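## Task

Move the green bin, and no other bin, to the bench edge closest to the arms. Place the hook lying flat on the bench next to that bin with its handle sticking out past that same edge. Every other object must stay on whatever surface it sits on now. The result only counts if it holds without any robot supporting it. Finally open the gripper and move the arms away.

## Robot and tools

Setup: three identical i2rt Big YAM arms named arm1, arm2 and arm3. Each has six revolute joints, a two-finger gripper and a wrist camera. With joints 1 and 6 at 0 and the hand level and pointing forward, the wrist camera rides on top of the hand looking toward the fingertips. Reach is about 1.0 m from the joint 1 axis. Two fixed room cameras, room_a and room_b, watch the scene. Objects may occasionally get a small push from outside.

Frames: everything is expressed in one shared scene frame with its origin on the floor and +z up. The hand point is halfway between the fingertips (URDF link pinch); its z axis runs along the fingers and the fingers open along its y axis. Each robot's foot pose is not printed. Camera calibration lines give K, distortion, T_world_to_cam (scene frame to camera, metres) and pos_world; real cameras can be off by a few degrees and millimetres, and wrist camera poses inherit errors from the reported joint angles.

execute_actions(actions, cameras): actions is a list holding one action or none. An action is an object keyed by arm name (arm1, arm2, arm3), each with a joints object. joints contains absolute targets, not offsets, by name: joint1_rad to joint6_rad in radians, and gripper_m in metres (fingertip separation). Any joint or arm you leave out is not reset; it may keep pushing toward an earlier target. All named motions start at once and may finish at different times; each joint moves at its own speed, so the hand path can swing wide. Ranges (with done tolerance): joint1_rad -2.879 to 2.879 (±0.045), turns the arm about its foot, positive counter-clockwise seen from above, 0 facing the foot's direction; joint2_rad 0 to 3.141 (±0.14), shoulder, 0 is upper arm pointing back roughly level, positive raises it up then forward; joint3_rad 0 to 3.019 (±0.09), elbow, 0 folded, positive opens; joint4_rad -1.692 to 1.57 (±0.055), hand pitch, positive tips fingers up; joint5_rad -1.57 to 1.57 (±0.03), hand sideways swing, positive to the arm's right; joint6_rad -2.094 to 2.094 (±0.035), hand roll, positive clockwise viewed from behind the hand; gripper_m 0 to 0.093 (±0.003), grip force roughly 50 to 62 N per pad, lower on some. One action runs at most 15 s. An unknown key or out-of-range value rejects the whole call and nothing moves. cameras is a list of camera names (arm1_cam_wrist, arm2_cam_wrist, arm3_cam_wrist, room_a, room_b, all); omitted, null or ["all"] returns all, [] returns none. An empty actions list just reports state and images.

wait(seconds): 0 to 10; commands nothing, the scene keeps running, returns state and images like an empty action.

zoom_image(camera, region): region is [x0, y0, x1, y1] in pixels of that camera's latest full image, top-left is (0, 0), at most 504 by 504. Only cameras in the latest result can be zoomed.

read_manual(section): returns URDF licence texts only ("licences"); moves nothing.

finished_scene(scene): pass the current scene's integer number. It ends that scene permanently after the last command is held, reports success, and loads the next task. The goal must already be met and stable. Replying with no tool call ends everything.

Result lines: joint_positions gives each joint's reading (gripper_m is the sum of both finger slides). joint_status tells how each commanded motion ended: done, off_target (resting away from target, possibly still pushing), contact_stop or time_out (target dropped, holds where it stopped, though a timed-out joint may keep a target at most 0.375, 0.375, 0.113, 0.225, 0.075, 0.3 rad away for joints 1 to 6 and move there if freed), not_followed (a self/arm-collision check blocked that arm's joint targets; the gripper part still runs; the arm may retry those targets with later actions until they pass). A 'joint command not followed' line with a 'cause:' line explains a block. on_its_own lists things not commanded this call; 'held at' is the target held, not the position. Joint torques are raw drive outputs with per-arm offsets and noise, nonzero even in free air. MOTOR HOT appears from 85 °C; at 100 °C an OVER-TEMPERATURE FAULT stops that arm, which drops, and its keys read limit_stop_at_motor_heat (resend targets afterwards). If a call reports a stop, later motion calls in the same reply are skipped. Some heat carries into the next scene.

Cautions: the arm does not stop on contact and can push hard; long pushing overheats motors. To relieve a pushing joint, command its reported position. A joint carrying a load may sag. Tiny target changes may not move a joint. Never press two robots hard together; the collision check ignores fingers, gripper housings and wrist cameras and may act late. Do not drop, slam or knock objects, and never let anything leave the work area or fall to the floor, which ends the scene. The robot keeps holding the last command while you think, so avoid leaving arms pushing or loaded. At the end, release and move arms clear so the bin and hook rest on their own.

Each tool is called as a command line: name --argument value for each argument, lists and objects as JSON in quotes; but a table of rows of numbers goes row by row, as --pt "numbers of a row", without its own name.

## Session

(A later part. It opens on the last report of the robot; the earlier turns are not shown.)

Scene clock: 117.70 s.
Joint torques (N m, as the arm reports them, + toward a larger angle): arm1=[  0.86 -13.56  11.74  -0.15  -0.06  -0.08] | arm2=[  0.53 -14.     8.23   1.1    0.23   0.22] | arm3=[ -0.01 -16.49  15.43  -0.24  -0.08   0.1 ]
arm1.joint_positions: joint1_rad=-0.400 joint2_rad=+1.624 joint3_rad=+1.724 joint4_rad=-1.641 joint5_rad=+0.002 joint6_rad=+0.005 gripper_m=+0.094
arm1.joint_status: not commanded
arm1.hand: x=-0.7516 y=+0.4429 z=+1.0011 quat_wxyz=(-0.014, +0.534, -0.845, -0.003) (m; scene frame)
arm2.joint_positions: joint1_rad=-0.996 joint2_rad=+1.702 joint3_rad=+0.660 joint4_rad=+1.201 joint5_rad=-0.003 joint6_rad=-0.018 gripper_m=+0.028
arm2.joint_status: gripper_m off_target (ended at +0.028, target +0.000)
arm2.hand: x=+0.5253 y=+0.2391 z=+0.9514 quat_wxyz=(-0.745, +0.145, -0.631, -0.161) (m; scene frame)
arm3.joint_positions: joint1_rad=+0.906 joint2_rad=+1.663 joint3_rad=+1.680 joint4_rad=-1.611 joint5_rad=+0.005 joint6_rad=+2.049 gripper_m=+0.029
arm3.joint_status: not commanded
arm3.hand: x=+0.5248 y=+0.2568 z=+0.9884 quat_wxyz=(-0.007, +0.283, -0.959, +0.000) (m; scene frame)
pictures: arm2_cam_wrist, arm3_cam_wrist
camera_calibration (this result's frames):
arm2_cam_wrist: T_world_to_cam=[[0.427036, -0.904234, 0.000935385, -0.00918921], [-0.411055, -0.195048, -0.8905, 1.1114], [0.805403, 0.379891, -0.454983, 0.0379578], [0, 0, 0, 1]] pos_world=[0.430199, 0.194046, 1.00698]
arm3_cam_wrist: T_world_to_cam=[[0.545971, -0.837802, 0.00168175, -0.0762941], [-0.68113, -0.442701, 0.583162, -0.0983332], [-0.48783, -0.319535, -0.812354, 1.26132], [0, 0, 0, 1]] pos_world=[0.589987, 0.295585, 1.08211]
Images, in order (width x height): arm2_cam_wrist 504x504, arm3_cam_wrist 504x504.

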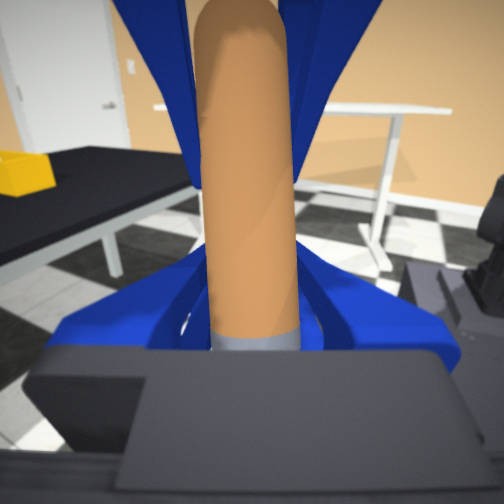

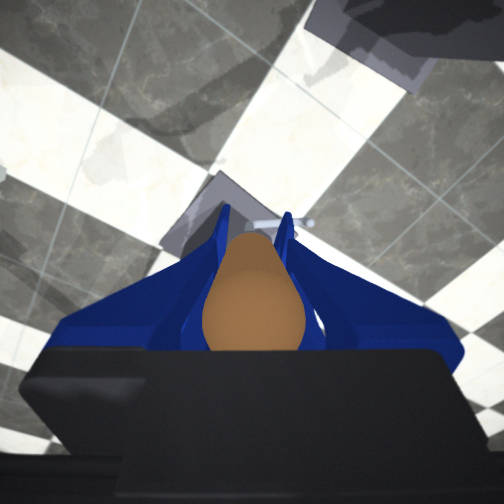

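execute_actions --actions '[{"arm3":{"joints":{"gripper_m":0.093}}}]' --cameras '["arm2_cam_wrist"]'

execute_actions --actions '[{"arm2":{"joints":{"joint2_rad":1.55,"joint3_rad":0.4}}}]' --cameras '["arm2_cam_wrist","room_a"]'

Scene clock: 122.90 s.
Joint torques (N m, as the arm reports them, + toward a larger angle): arm1=[  0.89 -13.58  11.74  -0.16  -0.06  -0.08] | arm2=[  0.3  -15.07   8.2    1.74   0.19   0.1 ] | arm3=[ -0.73 -17.71  15.2   -0.2   -0.04   0.04]
arm1.joint_positions: joint1_rad=-0.400 joint2_rad=+1.624 joint3_rad=+1.724 joint4_rad=-1.641 joint5_rad=+0.002 joint6_rad=+0.005 gripper_m=+0.094
arm1.joint_status: not commanded
arm1.hand: x=-0.7516 y=+0.4429 z=+1.0011 quat_wxyz=(-0.014, +0.534, -0.845, -0.003) (m; scene frame)
arm2.joint_positions: joint1_rad=-0.996 joint2_rad=+1.712 joint3_rad=+0.660 joint4_rad=+1.184 joint5_rad=-0.002 joint6_rad=-0.006 gripper_m=+0.028
arm2.joint_status: not commanded
arm2.hand: x=+0.5266 y=+0.2393 z=+0.9419 quat_wxyz=(-0.736, +0.143, -0.642, -0.163) (m; scene frame)
arm3.joint_positions: joint1_rad=+0.906 joint2_rad=+1.663 joint3_rad=+1.685 joint4_rad=-1.611 joint5_rad=+0.003 joint6_rad=+2.050 gripper_m=+0.093
arm3.joint_status: all done
arm3.hand: x=+0.5238 y=+0.2571 z=+0.9905 quat_wxyz=(-0.005, +0.283, -0.959, -0.001) (m; scene frame)
pictures: arm2_cam_wrist
camera_calibration (this result's frames):
arm2_cam_wrist: T_world_to_cam=[[0.427281, -0.904046, -0.0114685, 0.00195399], [-0.436972, -0.195389, -0.877997, 1.10554], [0.791509, 0.380163, -0.478529, 0.0619156], [0, 0, 0, 1]] pos_world=[0.433247, 0.194238, 1.00031]
Images, in order (width x height): arm2_cam_wrist 504x504.

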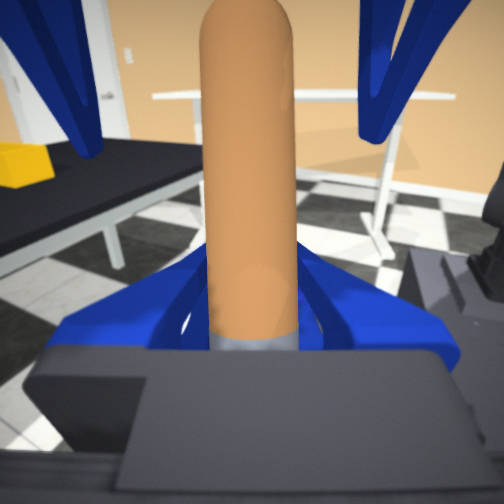

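Scene clock: 123.97 s.
Joint torques (N m, as the arm reports them, + toward a larger angle): arm1=[  0.92 -13.56  11.73  -0.15  -0.05  -0.08] | arm2=[  0.24 -12.81   5.74   1.91   0.19   0.08] | arm3=[ -0.32 -17.17  14.86  -0.26  -0.02   0.08]
arm1.joint_positions: joint1_rad=-0.400 joint2_rad=+1.624 joint3_rad=+1.724 joint4_rad=-1.641 joint5_rad=+0.002 joint6_rad=+0.005 gripper_m=+0.094
arm1.joint_status: not commanded
arm1.hand: x=-0.7516 y=+0.4429 z=+1.0011 quat_wxyz=(-0.014, +0.534, -0.845, -0.003) (m; scene frame)
arm2.joint_positions: joint1_rad=-0.996 joint2_rad=+1.566 joint3_rad=+0.390 joint4_rad=+1.181 joint5_rad=-0.002 joint6_rad=-0.005 gripper_m=+0.028
arm2.joint_status: all done
arm2.hand: x=+0.4408 y=+0.1996 z=+0.9032 quat_wxyz=(-0.693, +0.153, -0.687, -0.154) (m; scene frame)
arm3.joint_positions: joint1_rad=+0.906 joint2_rad=+1.663 joint3_rad=+1.685 joint4_rad=-1.611 joint5_rad=+0.003 joint6_rad=+2.050 gripper_m=+0.093
arm3.joint_status: not commanded
arm3.hand: x=+0.5238 y=+0.2571 z=+0.9905 quat_wxyz=(-0.005, +0.283, -0.959, -0.001) (m; scene frame)
pictures: arm2_cam_wrist, room_a
camera_calibration (this result's frames):
arm2_cam_wrist: T_world_to_cam=[[0.4265, -0.904394, -0.0129825, 0.00408589], [-0.534459, -0.240412, -0.810281, 1.01704], [0.729693, 0.352523, -0.585898, 0.2561], [0, 0, 0, 1]] pos_world=[0.354949, 0.157923, 0.974189]
Images, in order (width x height): arm2_cam_wrist 504x504, room_a 504x504.

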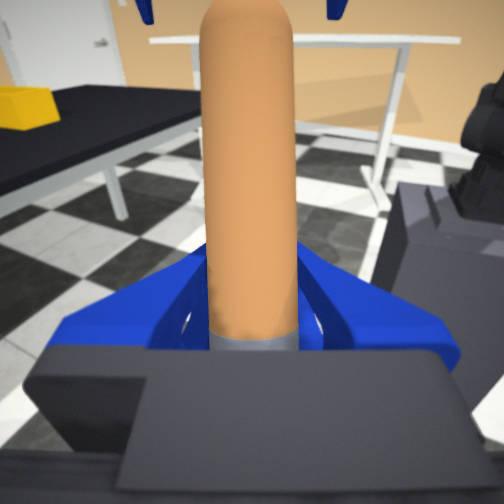

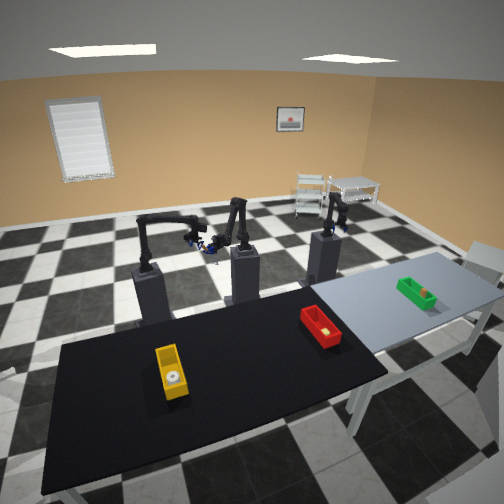

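execute_actions --actions '[{"arm2":{"joints":{"joint1_rad":1.71}},"arm1":{"joints":{"joint1_rad":-1.53,"joint2_rad":0.82,"joint3_rad":0.97,"joint4_rad":-0.9}},"arm3":{"joints":{"joint1_rad":0,"joint2_rad":0.6,"joint3_rad":0.6,"joint4_rad":-0.5,"joint6_rad":0}}}]' --cameras '["arm1_cam_wrist","arm2_cam_wrist","room_a"]'

zoom_image --camera "room_a" --region '[230, 170, 350, 290]'

Scene clock: 135.57 s.
Joint torques (N m, as the arm reports them, + toward a larger angle): arm1=[ 0.7  -2.25 10.57  2.55 -0.01 -0.08] | arm2=[  0.17 -13.02   5.77   1.87   0.2    0.07] | arm3=[-0.08 -2.13 12.09  3.09 -0.03 -0.06]
arm1.joint_positions: joint1_rad=-1.526 joint2_rad=+0.816 joint3_rad=+0.962 joint4_rad=-0.918 joint5_rad=+0.001 joint6_rad=+0.005 gripper_m=+0.094
arm1.joint_status: all done
arm1.hand: x=-0.5981 y=-0.0053 z=+1.0446 quat_wxyz=(-0.392, +0.001, -0.920, +0.002) (m; scene frame)
arm2.joint_positions: joint1_rad=+1.714 joint2_rad=+1.566 joint3_rad=+0.390 joint4_rad=+1.181 joint5_rad=-0.002 joint6_rad=-0.003 gripper_m=+0.028
arm2.joint_status: all done
arm2.hand: x=-0.4761 y=-0.0046 z=+0.9004 quat_wxyz=(-0.001, +0.706, +0.005, -0.708) (m; scene frame)
arm3.joint_positions: joint1_rad=+0.001 joint2_rad=+0.613 joint3_rad=+0.591 joint4_rad=-0.521 joint5_rad=+0.002 joint6_rad=+0.010 gripper_m=+0.093
arm3.joint_status: all done
arm3.hand: x=+0.9089 y=+0.3478 z=+0.9926 quat_wxyz=(-0.321, +0.654, -0.571, -0.379) (m; scene frame)
pictures: arm1_cam_wrist, arm2_cam_wrist, room_a
camera_calibration (this result's frames):
arm1_cam_wrist: T_world_to_cam=[[0.00155926, -0.999965, -0.00826833, 0.00823395], [-0.980503, 0.0000958809, -0.196502, -0.373328], [0.196496, 0.00841352, -0.980469, 1.26945], [0, 0, 0, 1]] pos_world=[-0.615505, -0.00241113, 1.17137]
arm2_cam_wrist: T_world_to_cam=[[-0.00902394, 0.999953, -0.00352601, 0.00334118], [0.590636, 0.00248473, -0.806934, 1.00941], [-0.806887, -0.00936431, -0.590631, 0.266576], [0, 0, 0, 1]] pos_world=[-0.381069, -0.00335284, 0.971989]
Images, in order (width x height): arm1_cam_wrist 504x504, arm2_cam_wrist 504x504, room_a 504x504.

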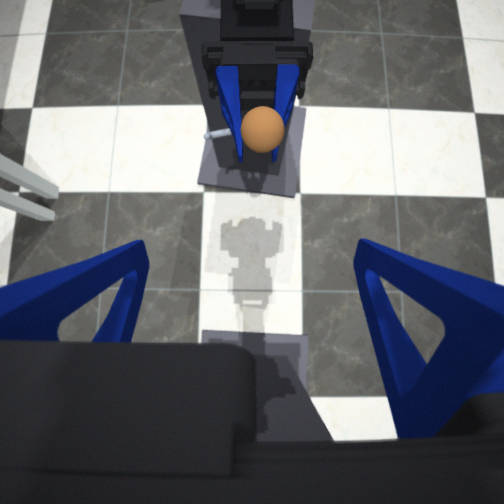

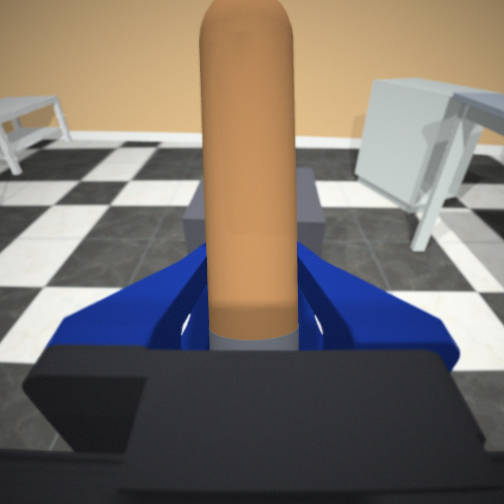

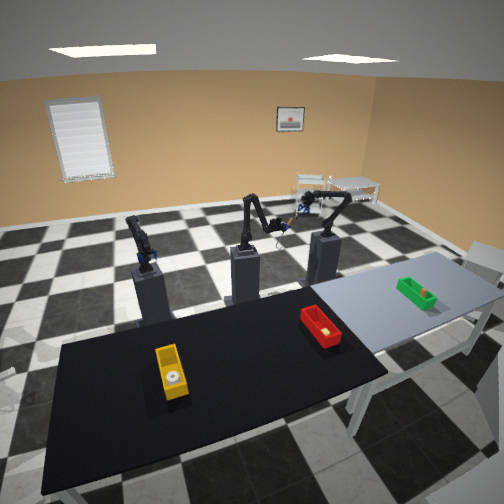

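Region (230, 170, 350, 290) of room_a's 504x504 image, scaled by 4.200, with more detail than that image has.

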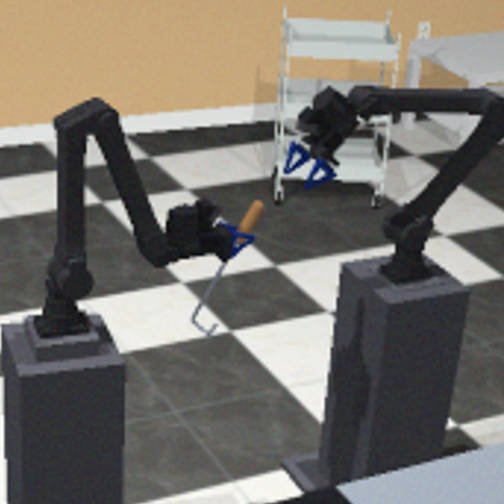

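execute_actions --actions '[{"arm1":{"joints":{"joint1_rad":-1.545,"joint2_rad":1.135,"joint3_rad":1.24,"joint4_rad":-1.04}}}]' --cameras '["arm1_cam_wrist"]'

execute_actions --actions '[{"arm1":{"joints":{"joint2_rad":1.28,"joint3_rad":1.14,"joint4_rad":-0.8}}}]' --cameras '["arm1_cam_wrist","arm2_cam_wrist","room_a"]'

zoom_image --camera "room_a" --region '[250, 180, 330, 260]'

Scene clock: 143.40 s.
Joint torques (N m, as the arm reports them, + toward a larger angle): arm1=[ 0.29 -7.25 13.95  0.93 -0.01 -0.08] | arm2=[  0.16 -12.88   5.73   1.88   0.2    0.06] | arm3=[ 0.14 -2.51 12.1   3.26 -0.07  0.02]
arm1.joint_positions: joint1_rad=-1.537 joint2_rad=+1.139 joint3_rad=+1.188 joint4_rad=-1.031 joint5_rad=+0.001 joint6_rad=+0.005 gripper_m=+0.094
arm1.joint_status: all done
arm1.hand: x=-0.5208 y=-0.0096 z=+1.0252 quat_wxyz=(-0.293, -0.004, -0.956, +0.004) (m; scene frame)
arm2.joint_positions: joint1_rad=+1.714 joint2_rad=+1.566 joint3_rad=+0.390 joint4_rad=+1.181 joint5_rad=-0.002 joint6_rad=-0.003 gripper_m=+0.028
arm2.joint_status: not commanded
arm2.hand: x=-0.4761 y=-0.0046 z=+0.9004 quat_wxyz=(-0.001, +0.706, +0.005, -0.708) (m; scene frame)
arm3.joint_positions: joint1_rad=+0.001 joint2_rad=+0.613 joint3_rad=+0.591 joint4_rad=-0.521 joint5_rad=+0.002 joint6_rad=+0.009 gripper_m=+0.093
arm3.joint_status: not commanded
arm3.hand: x=+0.9089 y=+0.3478 z=+0.9926 quat_wxyz=(-0.321, +0.654, -0.571, -0.379) (m; scene frame)
pictures: arm1_cam_wrist
camera_calibration (this result's frames):
arm1_cam_wrist: T_world_to_cam=[[-0.0119126, -0.999903, -0.00723863, -0.00442491], [-0.999854, 0.0118229, 0.0123197, -0.525405], [-0.0122329, 0.00738434, -0.999898, 1.14658], [0, 0, 0, 1]] pos_world=[-0.511355, -0.00667938, 1.1529]
Images, in order (width x height): arm1_cam_wrist 504x504.

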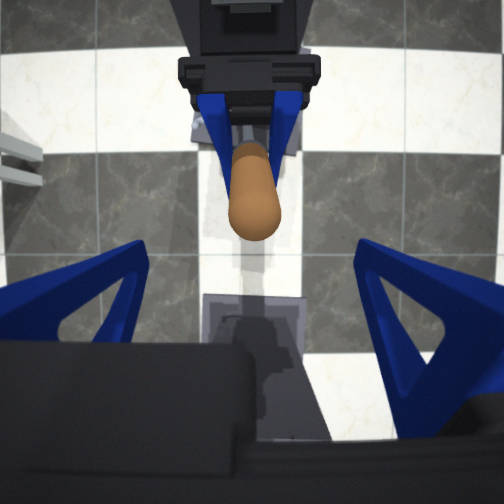

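Scene clock: 144.43 s.
Joint torques (N m, as the arm reports them, + toward a larger angle): arm1=[  0.27 -10.34  10.9    2.18  -0.01  -0.07] | arm2=[  0.09 -12.96   5.73   1.91   0.2    0.07] | arm3=[ 0.25 -2.06 12.08  3.2  -0.03 -0.01]
arm1.joint_positions: joint1_rad=-1.537 joint2_rad=+1.297 joint3_rad=+1.123 joint4_rad=-0.816 joint5_rad=+0.001 joint6_rad=+0.005 gripper_m=+0.094
arm1.joint_status: all done
arm1.hand: x=-0.4677 y=-0.0104 z=+0.9501 quat_wxyz=(-0.289, -0.004, -0.957, +0.004) (m; scene frame)
arm2.joint_positions: joint1_rad=+1.714 joint2_rad=+1.566 joint3_rad=+0.390 joint4_rad=+1.181 joint5_rad=-0.002 joint6_rad=-0.003 gripper_m=+0.028
arm2.joint_status: not commanded
arm2.hand: x=-0.4761 y=-0.0046 z=+0.9004 quat_wxyz=(-0.001, +0.706, +0.005, -0.708) (m; scene frame)
arm3.joint_positions: joint1_rad=+0.001 joint2_rad=+0.613 joint3_rad=+0.591 joint4_rad=-0.521 joint5_rad=+0.002 joint6_rad=+0.009 gripper_m=+0.093
arm3.joint_status: not commanded
arm3.hand: x=+0.9089 y=+0.3478 z=+0.9926 quat_wxyz=(-0.321, +0.654, -0.571, -0.379) (m; scene frame)
pictures: arm1_cam_wrist, arm2_cam_wrist, room_a
camera_calibration (this result's frames):
arm1_cam_wrist: T_world_to_cam=[[-0.0120341, -0.999902, -0.00718135, -0.00526671], [-0.999715, 0.0118831, 0.0207106, -0.479318], [-0.0206232, 0.00742854, -0.99976, 1.06803], [0, 0, 0, 1]] pos_world=[-0.457219, -0.0075043, 1.07766]
arm2_cam_wrist: T_world_to_cam=[[-0.00902394, 0.999953, -0.00352601, 0.00334118], [0.590636, 0.00248473, -0.806934, 1.00941], [-0.806887, -0.00936431, -0.590631, 0.266576], [0, 0, 0, 1]] pos_world=[-0.381069, -0.00335284, 0.971989]
Images, in order (width x height): arm1_cam_wrist 504x504, arm2_cam_wrist 504x504, room_a 504x504.

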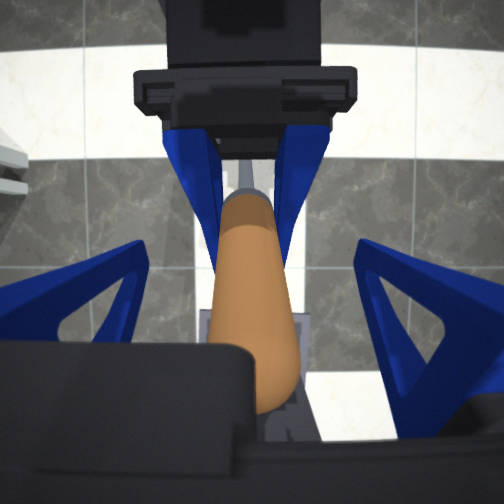

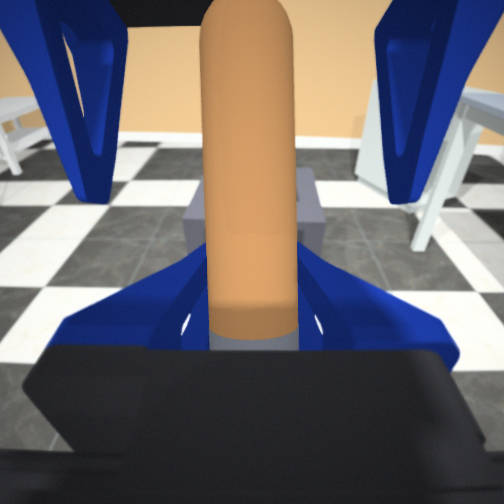

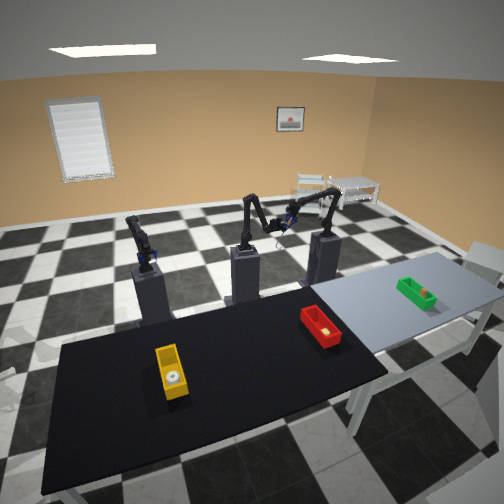

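Region (250, 180, 330, 260) of room_a's 504x504 image, scaled by 6.300, with more detail than that image has.

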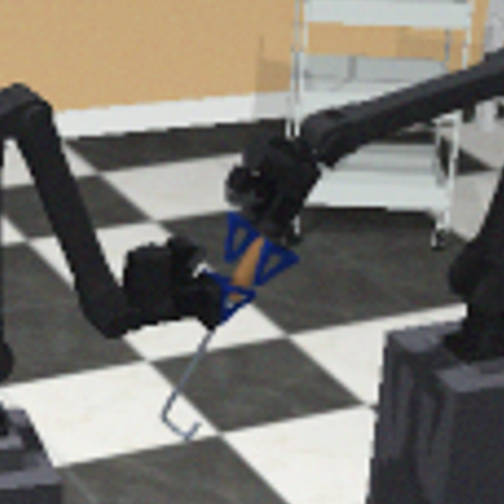

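execute_actions --actions '[{"arm1":{"joints":{"gripper_m":0}}}]' --cameras '["arm1_cam_wrist"]'

execute_actions --actions '[]' --cameras '["arm2_cam_wrist"]'

Scene clock: 149.30 s.
Joint torques (N m, as the arm reports them, + toward a larger angle): arm1=[ 0.26 -9.88 11.    2.12  0.13 -0.07] | arm2=[  0.13 -12.99   5.73   1.96   0.18   0.05] | arm3=[ 0.32 -2.48 12.05  3.13 -0.05  0.  ]
arm1.joint_positions: joint1_rad=-1.537 joint2_rad=+1.297 joint3_rad=+1.123 joint4_rad=-0.816 joint5_rad=-0.003 joint6_rad=+0.004 gripper_m=+0.029
arm1.joint_status: gripper_m off_target (ended at +0.029, target +0.000)
arm1.hand: x=-0.4676 y=-0.0098 z=+0.9502 quat_wxyz=(-0.290, -0.003, -0.957, +0.002) (m; scene frame)
arm2.joint_positions: joint1_rad=+1.714 joint2_rad=+1.566 joint3_rad=+0.390 joint4_rad=+1.181 joint5_rad=-0.002 joint6_rad=-0.002 gripper_m=+0.028
arm2.joint_status: not commanded
arm2.hand: x=-0.4761 y=-0.0046 z=+0.9004 quat_wxyz=(-0.001, +0.706, +0.005, -0.708) (m; scene frame)
arm3.joint_positions: joint1_rad=+0.001 joint2_rad=+0.613 joint3_rad=+0.591 joint4_rad=-0.521 joint5_rad=+0.002 joint6_rad=+0.009 gripper_m=+0.093
arm3.joint_status: not commanded
arm3.hand: x=+0.9089 y=+0.3478 z=+0.9926 quat_wxyz=(-0.321, +0.654, -0.571, -0.379) (m; scene frame)
pictures: arm1_cam_wrist
camera_calibration (this result's frames):
arm1_cam_wrist: T_world_to_cam=[[-0.009274, -0.999908, -0.00993864, -0.000698144], [-0.999759, 0.00907401, 0.0199818, -0.478525], [-0.0198898, 0.0101216, -0.999751, 1.06849], [0, 0, 0, 1]] pos_world=[-0.457164, -0.00717069, 1.07778]
Images, in order (width x height): arm1_cam_wrist 504x504.

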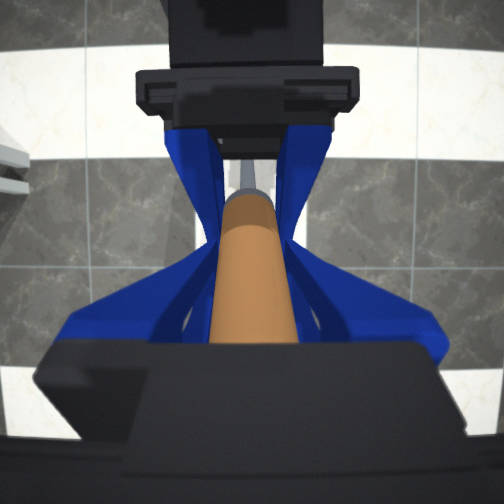

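Scene clock: 149.30 s.
Joint torques (N m, as the arm reports them, + toward a larger angle): arm1=[ 0.26 -9.88 11.    2.12  0.13 -0.07] | arm2=[  0.13 -12.99   5.73   1.96   0.18   0.05] | arm3=[ 0.32 -2.48 12.05  3.13 -0.05  0.  ]
arm1.joint_positions: joint1_rad=-1.537 joint2_rad=+1.297 joint3_rad=+1.123 joint4_rad=-0.816 joint5_rad=-0.003 joint6_rad=+0.004 gripper_m=+0.029
arm1.joint_status: gripper_m off_target (ended at +0.029, target +0.000)
arm1.hand: x=-0.4676 y=-0.0098 z=+0.9502 quat_wxyz=(-0.290, -0.003, -0.957, +0.002) (m; scene frame)
arm2.joint_positions: joint1_rad=+1.714 joint2_rad=+1.566 joint3_rad=+0.390 joint4_rad=+1.181 joint5_rad=-0.002 joint6_rad=-0.002 gripper_m=+0.028
arm2.joint_status: not commanded
arm2.hand: x=-0.4761 y=-0.0046 z=+0.9004 quat_wxyz=(-0.001, +0.706, +0.005, -0.708) (m; scene frame)
arm3.joint_positions: joint1_rad=+0.001 joint2_rad=+0.613 joint3_rad=+0.591 joint4_rad=-0.521 joint5_rad=+0.002 joint6_rad=+0.009 gripper_m=+0.093
arm3.joint_status: not commanded
arm3.hand: x=+0.9089 y=+0.3478 z=+0.9926 quat_wxyz=(-0.321, +0.654, -0.571, -0.379) (m; scene frame)
pictures: arm2_cam_wrist
camera_calibration (this result's frames):
arm2_cam_wrist: T_world_to_cam=[[-0.00864771, 0.99995, -0.00505318, 0.00482979], [0.590642, 0.00103017, -0.806933, 1.00941], [-0.806887, -0.00996274, -0.590621, 0.266565], [0, 0, 0, 1]] pos_world=[-0.381069, -0.00321369, 0.971988]
Images, in order (width x height): arm2_cam_wrist 504x504.

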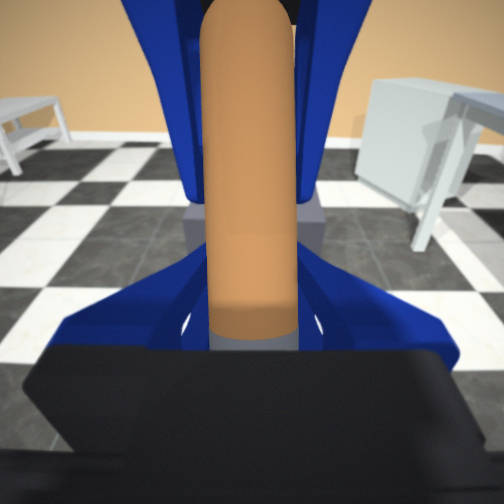

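execute_actions --actions '[{"arm2":{"joints":{"gripper_m":0.093}}}]' --cameras '[]'

execute_actions --actions '[{"arm1":{"joints":{"joint4_rad":-1.3}}}]' --cameras '["arm1_cam_wrist","room_a"]'

Scene clock: 154.07 s.
Joint torques (N m, as the arm reports them, + toward a larger angle): arm1=[  0.32 -10.21  12.01   2.17   0.09  -0.07] | arm2=[  0.23 -12.6    5.74   1.9    0.18   0.05] | arm3=[ 0.4  -2.33 11.96  3.09 -0.09 -0.01]
arm1.joint_positions: joint1_rad=-1.537 joint2_rad=+1.297 joint3_rad=+1.111 joint4_rad=-0.816 joint5_rad=-0.002 joint6_rad=+0.004 gripper_m=+0.029
arm1.joint_status: not commanded
arm1.hand: x=-0.4708 y=-0.0100 z=+0.9441 quat_wxyz=(-0.284, -0.003, -0.959, +0.003) (m; scene frame)
arm2.joint_positions: joint1_rad=+1.714 joint2_rad=+1.562 joint3_rad=+0.390 joint4_rad=+1.181 joint5_rad=-0.002 joint6_rad=-0.001 gripper_m=+0.093
arm2.joint_status: all done
arm2.hand: x=-0.4760 y=-0.0046 z=+0.9022 quat_wxyz=(-0.001, +0.705, +0.005, -0.710) (m; scene frame)
arm3.joint_positions: joint1_rad=+0.001 joint2_rad=+0.613 joint3_rad=+0.591 joint4_rad=-0.521 joint5_rad=+0.002 joint6_rad=+0.009 gripper_m=+0.093
arm3.joint_status: not commanded
arm3.hand: x=+0.9089 y=+0.3478 z=+0.9926 quat_wxyz=(-0.321, +0.654, -0.571, -0.379) (m; scene frame)
pictures: none
No camera images: the call's "cameras" was empty. Leave "cameras" out to get every camera's image.

Scene clock: 155.23 s.
Joint torques (N m, as the arm reports them, + toward a larger angle): arm1=[ 0.31 -9.27 11.25  0.07  0.09 -0.07] | arm2=[  0.01 -12.52   5.75   1.84   0.17   0.05] | arm3=[-0.05 -2.59 12.04  3.01 -0.06  0.01]
arm1.joint_positions: joint1_rad=-1.537 joint2_rad=+1.297 joint3_rad=+1.111 joint4_rad=-1.293 joint5_rad=-0.002 joint6_rad=+0.004 gripper_m=+0.029
arm1.joint_status: all done
arm1.hand: x=-0.5805 y=-0.0097 z=+0.9058 quat_wxyz=(-0.049, -0.004, -0.999, +0.003) (m; scene frame)
arm2.joint_positions: joint1_rad=+1.714 joint2_rad=+1.562 joint3_rad=+0.390 joint4_rad=+1.181 joint5_rad=-0.002 joint6_rad=-0.001 gripper_m=+0.093
arm2.joint_status: not commanded
arm2.hand: x=-0.4760 y=-0.0046 z=+0.9022 quat_wxyz=(-0.001, +0.705, +0.005, -0.710) (m; scene frame)
arm3.joint_positions: joint1_rad=+0.001 joint2_rad=+0.613 joint3_rad=+0.591 joint4_rad=-0.521 joint5_rad=+0.002 joint6_rad=+0.009 gripper_m=+0.093
arm3.joint_status: not commanded
arm3.hand: x=+0.9089 y=+0.3478 z=+0.9926 quat_wxyz=(-0.321, +0.654, -0.571, -0.379) (m; scene frame)
pictures: arm1_cam_wrist, room_a
camera_calibration (this result's frames):
arm1_cam_wrist: T_world_to_cam=[[-0.0169816, -0.999844, -0.00484581, -0.0112109], [-0.873142, 0.0124679, 0.487306, -0.940313], [-0.48717, 0.0125063, -0.873218, 0.636017], [0, 0, 0, 1]] pos_world=[-0.511369, -0.00743962, 1.01355]
Images, in order (width x height): arm1_cam_wrist 504x504, room_a 504x504.

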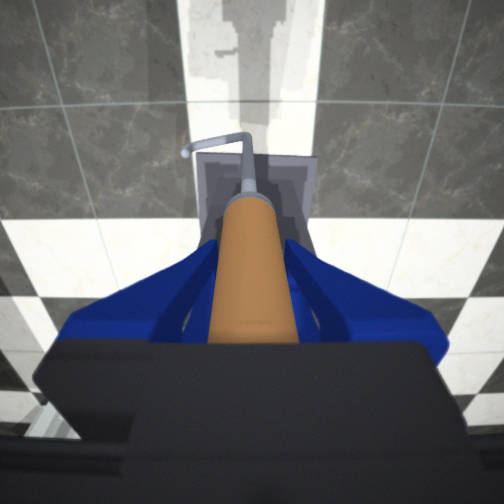

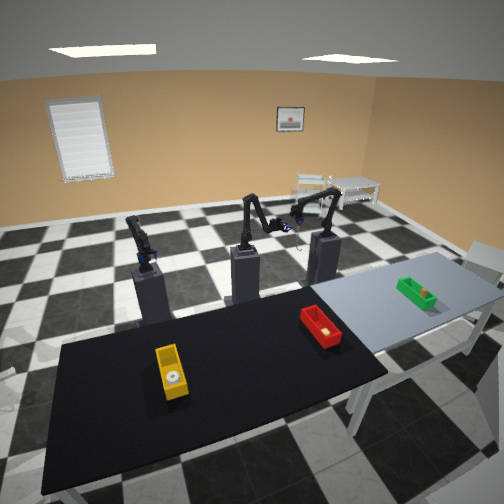

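execute_actions --actions '[{"arm1":{"joints":{"joint1_rad":0.035,"joint6_rad":-1.57}},"arm2":{"joints":{"joint1_rad":0.0,"joint2_rad":0.6,"joint4_rad":0}}}]' --cameras '[]'

execute_actions --actions '[{"arm1":{"joints":{"joint4_rad":0.2,"joint3_rad":1.3}}}]' --cameras '[]'

execute_actions --actions '[{"arm1":{"joints":{"joint2_rad":2.3,"joint3_rad":2.2,"joint4_rad":0.2}}}]' --cameras '["arm1_cam_wrist","room_a","room_b"]'

zoom_image --camera "room_a" --region '[340, 220, 460, 320]'

Scene clock: 164.57 s.
Joint torques (N m, as the arm reports them, + toward a larger angle): arm1=[ 0.61 -9.39 11.02 -0.01  0.03 -0.09] | arm2=[ 0.37 -3.03 10.78  1.19  0.07  0.04] | arm3=[ 0.57 -2.11 12.13  3.01 -0.03 -0.04]
arm1.joint_positions: joint1_rad=+0.037 joint2_rad=+1.297 joint3_rad=+1.111 joint4_rad=-1.293 joint5_rad=-0.003 joint6_rad=-1.562 gripper_m=+0.029
arm1.joint_status: all done
arm1.hand: x=-0.9624 y=+0.3752 z=+0.9007 quat_wxyz=(-0.043, +0.999, -0.005, +0.002) (m; scene frame)
arm2.joint_positions: joint1_rad=+0.002 joint2_rad=+0.604 joint3_rad=+0.390 joint4_rad=+0.012 joint5_rad=+0.002 joint6_rad=-0.001 gripper_m=+0.093
arm2.joint_status: all done
arm2.hand: x=+0.0551 y=+0.3556 z=+1.0164 quat_wxyz=(-0.479, +0.508, -0.583, -0.416) (m; scene frame)
arm3.joint_positions: joint1_rad=+0.001 joint2_rad=+0.613 joint3_rad=+0.591 joint4_rad=-0.521 joint5_rad=+0.002 joint6_rad=+0.009 gripper_m=+0.093
arm3.joint_status: not commanded
arm3.hand: x=+0.9089 y=+0.3478 z=+0.9926 quat_wxyz=(-0.321, +0.654, -0.571, -0.379) (m; scene frame)
pictures: none
No camera images: the call's "cameras" was empty. Leave "cameras" out to get every camera's image.

Scene clock: 166.33 s.
Joint torques (N m, as the arm reports them, + toward a larger angle): arm1=[  0.82 -11.52  15.89   4.6    0.14   0.  ] | arm2=[ 0.28 -3.07 10.73  1.23  0.07  0.04] | arm3=[-0.01 -1.93 12.03  3.06 -0.07  0.02]
arm1.joint_positions: joint1_rad=+0.037 joint2_rad=+1.300 joint3_rad=+1.229 joint4_rad=+0.146 joint5_rad=-0.003 joint6_rad=-1.563 gripper_m=+0.029
arm1.joint_status: all done
arm1.hand: x=-0.9639 y=+0.6069 z=+1.2060 quat_wxyz=(-0.731, +0.683, +0.000, -0.001) (m; scene frame)
arm2.joint_positions: joint1_rad=+0.002 joint2_rad=+0.604 joint3_rad=+0.390 joint4_rad=+0.012 joint5_rad=+0.002 joint6_rad=-0.001 gripper_m=+0.093
arm2.joint_status: not commanded
arm2.hand: x=+0.0551 y=+0.3556 z=+1.0164 quat_wxyz=(-0.479, +0.508, -0.583, -0.416) (m; scene frame)
arm3.joint_positions: joint1_rad=+0.001 joint2_rad=+0.613 joint3_rad=+0.591 joint4_rad=-0.521 joint5_rad=+0.002 joint6_rad=+0.009 gripper_m=+0.093
arm3.joint_status: not commanded
arm3.hand: x=+0.9089 y=+0.3478 z=+0.9926 quat_wxyz=(-0.321, +0.654, -0.571, -0.379) (m; scene frame)
pictures: none
No camera images: the call's "cameras" was empty. Leave "cameras" out to get every camera's image.

Scene clock: 168.17 s.
Joint torques (N m, as the arm reports them, + toward a larger angle): arm1=[  0.64 -28.74  16.94   3.09   0.14   0.1 ] | arm2=[ 0.38 -3.22 10.78  1.2   0.05  0.03] | arm3=[ 0.13 -1.92 12.03  3.11 -0.05  0.03]
arm1.joint_positions: joint1_rad=+0.038 joint2_rad=+2.369 joint3_rad=+2.112 joint4_rad=+0.179 joint5_rad=-0.003 joint6_rad=-1.571 gripper_m=+0.029
arm1.joint_status: all done
arm1.hand: x=-0.9619 y=+0.9478 z=+0.9277 quat_wxyz=(-0.676, +0.737, +0.002, +0.002) (m; scene frame)
arm2.joint_positions: joint1_rad=+0.002 joint2_rad=+0.604 joint3_rad=+0.390 joint4_rad=+0.012 joint5_rad=+0.002 joint6_rad=-0.001 gripper_m=+0.093
arm2.joint_status: not commanded
arm2.hand: x=+0.0551 y=+0.3556 z=+1.0164 quat_wxyz=(-0.479, +0.508, -0.583, -0.416) (m; scene frame)
arm3.joint_positions: joint1_rad=+0.001 joint2_rad=+0.613 joint3_rad=+0.591 joint4_rad=-0.521 joint5_rad=+0.002 joint6_rad=+0.009 gripper_m=+0.093
arm3.joint_status: not commanded
arm3.hand: x=+0.9089 y=+0.3478 z=+0.9926 quat_wxyz=(-0.321, +0.654, -0.571, -0.379) (m; scene frame)
pictures: arm1_cam_wrist, room_a, room_b
camera_calibration (this result's frames):
arm1_cam_wrist: T_world_to_cam=[[0.00311399, 0.0953198, 0.995442, -1.00681], [0.82166, -0.567621, 0.0517829, 1.28814], [0.56997, 0.817753, -0.080088, -0.0247374], [0, 0, 0, 1]] pos_world=[-1.04118, 0.847374, 0.933537]
Images, in order (width x height): arm1_cam_wrist 504x504, room_a 504x504, room_b 504x504.

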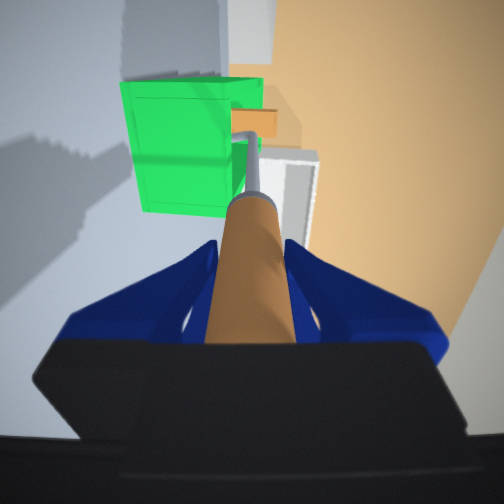

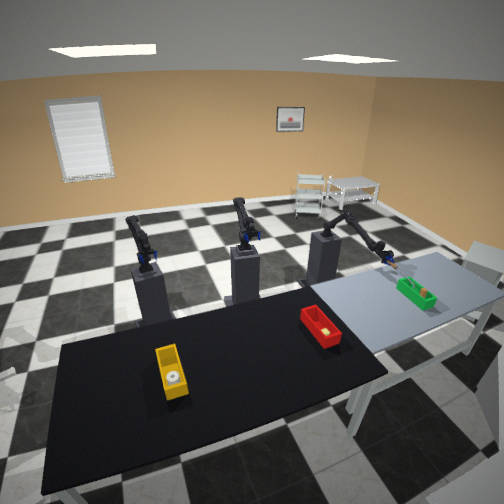

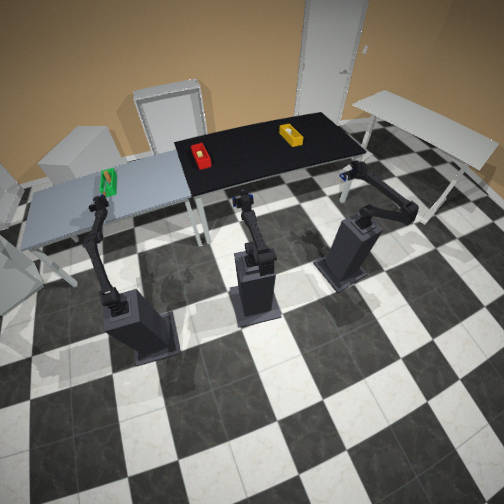

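Region (340, 220, 460, 320) of room_a's 504x504 image, scaled by 4.200, with more detail than that image has.

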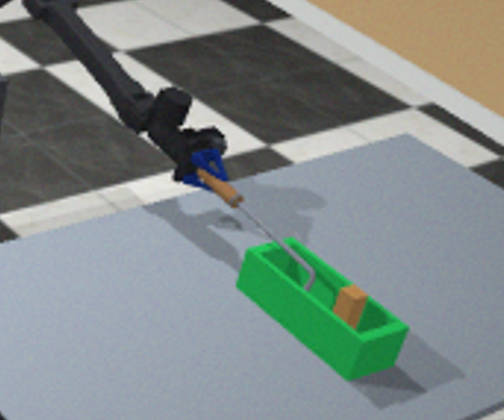

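execute_actions --actions '[{"arm1":{"joints":{"joint2_rad":2.18,"joint3_rad":1.85,"joint4_rad":0.33}}}]' --cameras '[]'

execute_actions --actions '[{"arm1":{"joints":{"joint2_rad":2.04,"joint3_rad":1.6,"joint4_rad":0.45}}}]' --cameras '["arm1_cam_wrist","room_a"]'

zoom_image --camera "room_a" --region '[340, 220, 460, 320]'

Scene clock: 174.00 s.
Joint torques (N m, as the arm reports them, + toward a larger angle): arm1=[  0.59 -24.58  11.5    3.45   0.14   0.11] | arm2=[ 0.28 -2.99 10.82  1.21  0.06  0.04] | arm3=[-0.19 -2.47 12.08  3.1  -0.04 -0.01]
arm1.joint_positions: joint1_rad=+0.038 joint2_rad=+2.221 joint3_rad=+1.825 joint4_rad=+0.301 joint5_rad=-0.003 joint6_rad=-1.571 gripper_m=+0.029
arm1.joint_status: all done
arm1.hand: x=-0.9620 y=+0.8950 z=+0.9188 quat_wxyz=(-0.670, +0.742, +0.003, +0.002) (m; scene frame)
arm2.joint_positions: joint1_rad=+0.002 joint2_rad=+0.604 joint3_rad=+0.390 joint4_rad=+0.012 joint5_rad=+0.002 joint6_rad=-0.001 gripper_m=+0.093
arm2.joint_status: not commanded
arm2.hand: x=+0.0551 y=+0.3556 z=+1.0164 quat_wxyz=(-0.479, +0.508, -0.583, -0.416) (m; scene frame)
arm3.joint_positions: joint1_rad=+0.001 joint2_rad=+0.613 joint3_rad=+0.591 joint4_rad=-0.521 joint5_rad=+0.002 joint6_rad=+0.009 gripper_m=+0.093
arm3.joint_status: not commanded
arm3.hand: x=+0.9089 y=+0.3478 z=+0.9926 quat_wxyz=(-0.321, +0.654, -0.571, -0.379) (m; scene frame)
pictures: none
No camera images: the call's "cameras" was empty. Leave "cameras" out to get every camera's image.

Scene clock: 174.93 s.
Joint torques (N m, as the arm reports them, + toward a larger angle): arm1=[  0.71 -23.71  10.31   3.79   0.14   0.11] | arm2=[ 0.32 -2.98 10.8   1.22  0.06  0.05] | arm3=[ 0.13 -2.22 12.04  3.05 -0.04 -0.01]
arm1.joint_positions: joint1_rad=+0.038 joint2_rad=+2.092 joint3_rad=+1.585 joint4_rad=+0.414 joint5_rad=-0.003 joint6_rad=-1.571 gripper_m=+0.029
arm1.joint_status: all done
arm1.hand: x=-0.9620 y=+0.8407 z=+0.9153 quat_wxyz=(-0.671, +0.742, +0.003, +0.002) (m; scene frame)
arm2.joint_positions: joint1_rad=+0.002 joint2_rad=+0.604 joint3_rad=+0.390 joint4_rad=+0.012 joint5_rad=+0.002 joint6_rad=-0.001 gripper_m=+0.093
arm2.joint_status: not commanded
arm2.hand: x=+0.0551 y=+0.3556 z=+1.0164 quat_wxyz=(-0.479, +0.508, -0.583, -0.416) (m; scene frame)
arm3.joint_positions: joint1_rad=+0.001 joint2_rad=+0.613 joint3_rad=+0.591 joint4_rad=-0.521 joint5_rad=+0.002 joint6_rad=+0.009 gripper_m=+0.093
arm3.joint_status: not commanded
arm3.hand: x=+0.9089 y=+0.3478 z=+0.9926 quat_wxyz=(-0.321, +0.654, -0.571, -0.379) (m; scene frame)
pictures: arm1_cam_wrist, room_a
camera_calibration (this result's frames):
arm1_cam_wrist: T_world_to_cam=[[0.00276475, 0.110118, 0.993915, -0.995658], [0.821609, -0.566831, 0.0605148, 1.21937], [0.570045, 0.816442, -0.0920407, 0.0740004], [0, 0, 0, 1]] pos_world=[-1.04128, 0.740399, 0.92262]
Images, in order (width x height): arm1_cam_wrist 504x504, room_a 504x504.

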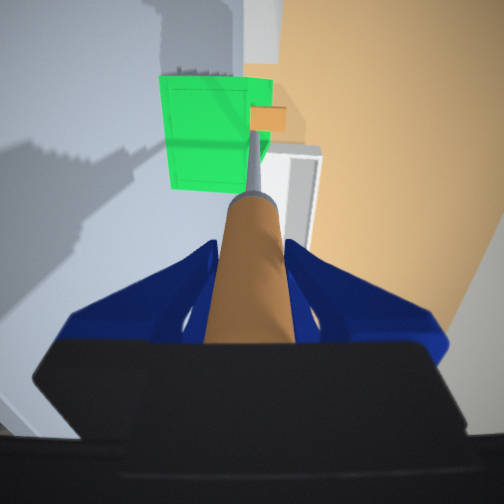

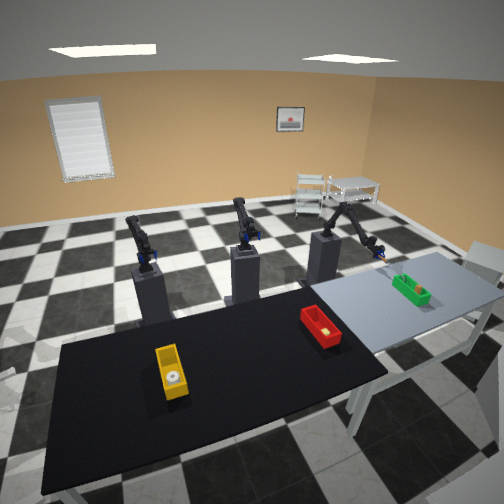

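Region (340, 220, 460, 320) of room_a's 504x504 image, scaled by 4.200, with more detail than that image has.

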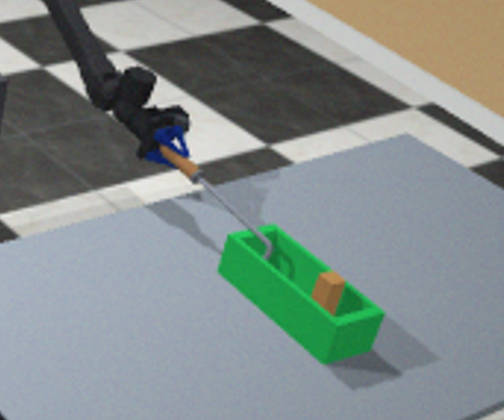

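Working. Continue.

execute_actions --actions '[{"arm1":{"joints":{"joint2_rad":1.915,"joint3_rad":1.395,"joint4_rad":0.54}}}]' --cameras '[]'

execute_actions --actions '[{"arm1":{"joints":{"joint2_rad":1.795,"joint3_rad":1.2,"joint4_rad":0.62}}}]' --cameras '[]'

execute_actions --actions '[{"arm1":{"joints":{"joint2_rad":1.68,"joint3_rad":1.025,"joint4_rad":0.67}}}]' --cameras '["arm1_cam_wrist","room_a","room_b"]'

zoom_image --camera "room_a" --region '[320, 210, 440, 310]'

Scene clock: 179.60 s.
Joint torques (N m, as the arm reports them, + toward a larger angle): arm1=[  0.68 -21.78  10.3    4.17   0.14   0.11] | arm2=[ 0.52 -3.   10.79  1.22  0.06  0.04] | arm3=[ 0.62 -2.58 11.95  3.1  -0.04  0.01]
arm1.joint_positions: joint1_rad=+0.038 joint2_rad=+1.968 joint3_rad=+1.375 joint4_rad=+0.496 joint5_rad=-0.003 joint6_rad=-1.571 gripper_m=+0.029
arm1.joint_status: all done
arm1.hand: x=-0.9621 y=+0.7850 z=+0.9153 quat_wxyz=(-0.669, +0.743, +0.003, +0.002) (m; scene frame)
arm2.joint_positions: joint1_rad=+0.002 joint2_rad=+0.604 joint3_rad=+0.390 joint4_rad=+0.012 joint5_rad=+0.002 joint6_rad=-0.001 gripper_m=+0.093
arm2.joint_status: not commanded
arm2.hand: x=+0.0551 y=+0.3556 z=+1.0164 quat_wxyz=(-0.479, +0.508, -0.583, -0.416) (m; scene frame)
arm3.joint_positions: joint1_rad=+0.001 joint2_rad=+0.613 joint3_rad=+0.591 joint4_rad=-0.521 joint5_rad=+0.002 joint6_rad=+0.009 gripper_m=+0.093
arm3.joint_status: not commanded
arm3.hand: x=+0.9089 y=+0.3478 z=+0.9926 quat_wxyz=(-0.321, +0.654, -0.571, -0.379) (m; scene frame)
pictures: none
No camera images: the call's "cameras" was empty. Leave "cameras" out to get every camera's image.

Scene clock: 180.47 s.
Joint torques (N m, as the arm reports them, + toward a larger angle): arm1=[  0.7  -19.58  10.13   4.38   0.14   0.1 ] | arm2=[ 0.25 -2.97 10.8   1.19  0.07  0.04] | arm3=[-0.11 -2.86 12.12  3.05 -0.03  0.01]
arm1.joint_positions: joint1_rad=+0.038 joint2_rad=+1.847 joint3_rad=+1.176 joint4_rad=+0.572 joint5_rad=-0.003 joint6_rad=-1.571 gripper_m=+0.029
arm1.joint_status: all done
arm1.hand: x=-0.9622 y=+0.7270 z=+0.9142 quat_wxyz=(-0.668, +0.744, +0.003, +0.002) (m; scene frame)
arm2.joint_positions: joint1_rad=+0.002 joint2_rad=+0.604 joint3_rad=+0.390 joint4_rad=+0.012 joint5_rad=+0.002 joint6_rad=-0.001 gripper_m=+0.093
arm2.joint_status: not commanded
arm2.hand: x=+0.0551 y=+0.3556 z=+1.0164 quat_wxyz=(-0.479, +0.508, -0.583, -0.416) (m; scene frame)
arm3.joint_positions: joint1_rad=+0.001 joint2_rad=+0.613 joint3_rad=+0.591 joint4_rad=-0.521 joint5_rad=+0.002 joint6_rad=+0.009 gripper_m=+0.093
arm3.joint_status: not commanded
arm3.hand: x=+0.9089 y=+0.3478 z=+0.9926 quat_wxyz=(-0.321, +0.654, -0.571, -0.379) (m; scene frame)
pictures: none
No camera images: the call's "cameras" was empty. Leave "cameras" out to get every camera's image.

Scene clock: 181.30 s.
Joint torques (N m, as the arm reports them, + toward a larger angle): arm1=[  0.72 -17.32   9.97   4.43   0.14   0.11] | arm2=[ 0.32 -3.21 10.8   1.22  0.06  0.04] | arm3=[ 0.24 -2.5  12.16  3.11 -0.07 -0.03]
arm1.joint_positions: joint1_rad=+0.038 joint2_rad=+1.727 joint3_rad=+0.999 joint4_rad=+0.620 joint5_rad=-0.003 joint6_rad=-1.571 gripper_m=+0.029
arm1.joint_status: all done
arm1.hand: x=-0.9623 y=+0.6702 z=+0.9138 quat_wxyz=(-0.665, +0.746, +0.003, +0.002) (m; scene frame)
arm2.joint_positions: joint1_rad=+0.002 joint2_rad=+0.604 joint3_rad=+0.390 joint4_rad=+0.012 joint5_rad=+0.002 joint6_rad=-0.001 gripper_m=+0.093
arm2.joint_status: not commanded
arm2.hand: x=+0.0551 y=+0.3556 z=+1.0164 quat_wxyz=(-0.479, +0.508, -0.583, -0.416) (m; scene frame)
arm3.joint_positions: joint1_rad=+0.001 joint2_rad=+0.613 joint3_rad=+0.591 joint4_rad=-0.521 joint5_rad=+0.002 joint6_rad=+0.009 gripper_m=+0.093
arm3.joint_status: not commanded
arm3.hand: x=+0.9089 y=+0.3478 z=+0.9926 quat_wxyz=(-0.321, +0.654, -0.571, -0.379) (m; scene frame)
pictures: arm1_cam_wrist, room_a, room_b
camera_calibration (this result's frames):
arm1_cam_wrist: T_world_to_cam=[[0.00279565, 0.123756, 0.992309, -0.983063], [0.821563, -0.566015, 0.068276, 1.11532], [0.570111, 0.815053, -0.103256, 0.224491], [0, 0, 0, 1]] pos_world=[-1.04154, 0.569974, 0.922532]
Images, in order (width x height): arm1_cam_wrist 504x504, room_a 504x504, room_b 504x504.

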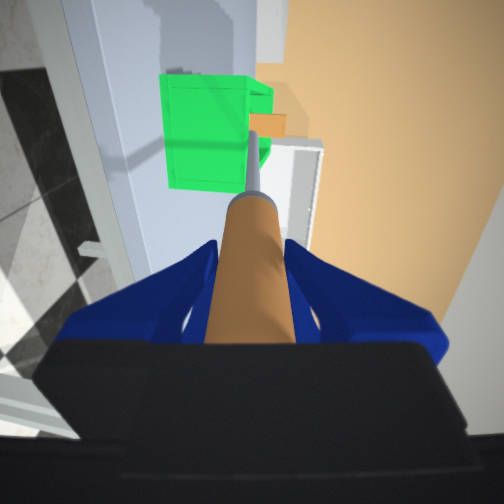

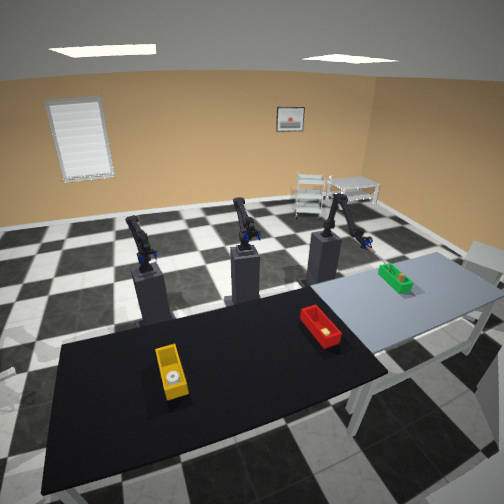

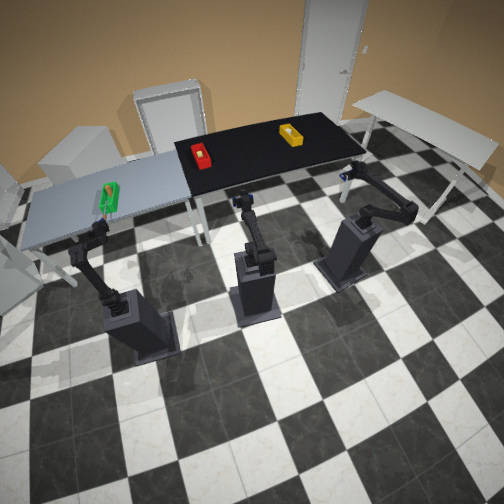

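Region (320, 210, 440, 310) of room_a's 504x504 image, scaled by 4.200, with more detail than that image has.

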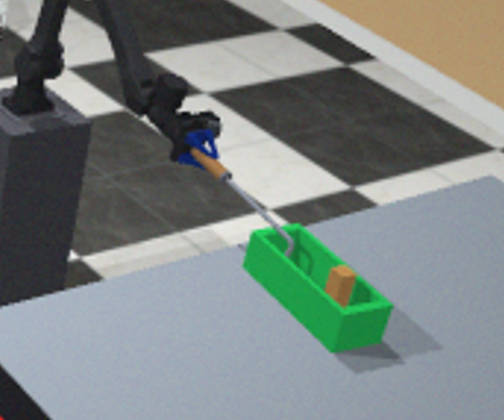

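execute_actions --actions '[{"arm1":{"joints":{"joint2_rad":1.565,"joint3_rad":0.875,"joint4_rad":0.71}}}]' --cameras '[]'

execute_actions --actions '[{"arm1":{"joints":{"joint2_rad":1.48,"joint3_rad":0.765,"joint4_rad":0.73}}}]' --cameras '["arm1_cam_wrist","room_b"]'

zoom_image --camera "room_b" --region '[60, 170, 160, 270]'

Scene clock: 188.57 s.
Joint torques (N m, as the arm reports them, + toward a larger angle): arm1=[  0.74 -15.09  10.12   4.56   0.14   0.11] | arm2=[ 0.37 -3.04 10.77  1.19  0.08  0.05] | arm3=[ 0.08 -2.79 12.06  3.1  -0.03  0.01]
arm1.joint_positions: joint1_rad=+0.038 joint2_rad=+1.611 joint3_rad=+0.845 joint4_rad=+0.658 joint5_rad=-0.003 joint6_rad=-1.571 gripper_m=+0.029
arm1.joint_status: all done
arm1.hand: x=-0.9624 y=+0.6173 z=+0.9154 quat_wxyz=(-0.665, +0.747, +0.003, +0.002) (m; scene frame)
arm2.joint_positions: joint1_rad=+0.002 joint2_rad=+0.604 joint3_rad=+0.390 joint4_rad=+0.012 joint5_rad=+0.002 joint6_rad=-0.001 gripper_m=+0.093
arm2.joint_status: not commanded
arm2.hand: x=+0.0551 y=+0.3556 z=+1.0164 quat_wxyz=(-0.479, +0.508, -0.583, -0.416) (m; scene frame)
arm3.joint_positions: joint1_rad=+0.001 joint2_rad=+0.613 joint3_rad=+0.591 joint4_rad=-0.521 joint5_rad=+0.002 joint6_rad=+0.009 gripper_m=+0.093
arm3.joint_status: not commanded
arm3.hand: x=+0.9089 y=+0.3478 z=+0.9926 quat_wxyz=(-0.321, +0.654, -0.571, -0.379) (m; scene frame)
pictures: none
No camera images: the call's "cameras" was empty. Leave "cameras" out to get every camera's image.

Scene clock: 189.33 s.
Joint torques (N m, as the arm reports them, + toward a larger angle): arm1=[  0.71 -13.37   9.94   4.48   0.14   0.11] | arm2=[ 0.39 -3.1  10.8   1.21  0.07  0.05] | arm3=[-0.08 -2.93 11.94  3.11 -0.08 -0.02]
arm1.joint_positions: joint1_rad=+0.038 joint2_rad=+1.525 joint3_rad=+0.735 joint4_rad=+0.679 joint5_rad=-0.003 joint6_rad=-1.571 gripper_m=+0.029
arm1.joint_status: all done
arm1.hand: x=-0.9624 y=+0.5782 z=+0.9139 quat_wxyz=(-0.664, +0.748, +0.003, +0.002) (m; scene frame)
arm2.joint_positions: joint1_rad=+0.002 joint2_rad=+0.604 joint3_rad=+0.390 joint4_rad=+0.012 joint5_rad=+0.002 joint6_rad=-0.001 gripper_m=+0.093
arm2.joint_status: not commanded
arm2.hand: x=+0.0551 y=+0.3556 z=+1.0164 quat_wxyz=(-0.479, +0.508, -0.583, -0.416) (m; scene frame)
arm3.joint_positions: joint1_rad=+0.001 joint2_rad=+0.613 joint3_rad=+0.591 joint4_rad=-0.521 joint5_rad=+0.002 joint6_rad=+0.009 gripper_m=+0.093
arm3.joint_status: not commanded
arm3.hand: x=+0.9089 y=+0.3478 z=+0.9926 quat_wxyz=(-0.321, +0.654, -0.571, -0.379) (m; scene frame)
pictures: arm1_cam_wrist, room_b
camera_calibration (this result's frames):
arm1_cam_wrist: T_world_to_cam=[[0.00280531, 0.127919, 0.991781, -0.973675], [0.821549, -0.565744, 0.0706451, 1.06106], [0.570131, 0.814598, -0.106678, 0.302925], [0, 0, 0, 1]] pos_world=[-1.04169, 0.478076, 0.923029]
Images, in order (width x height): arm1_cam_wrist 504x504, room_b 504x504.

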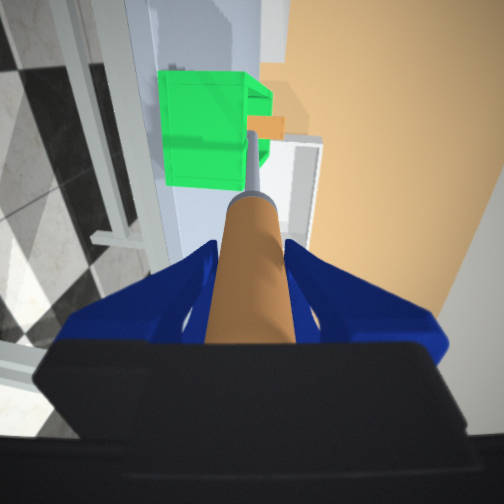

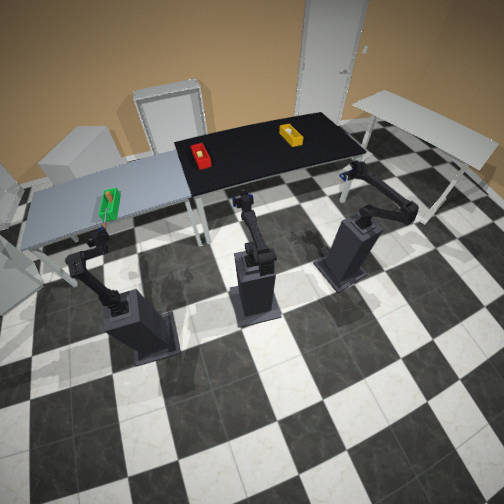

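Region (60, 170, 160, 270) of room_b's 504x504 image, scaled by 5.040, with more detail than that image has.

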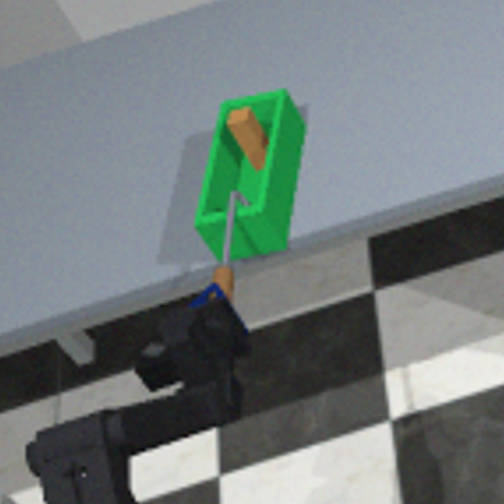

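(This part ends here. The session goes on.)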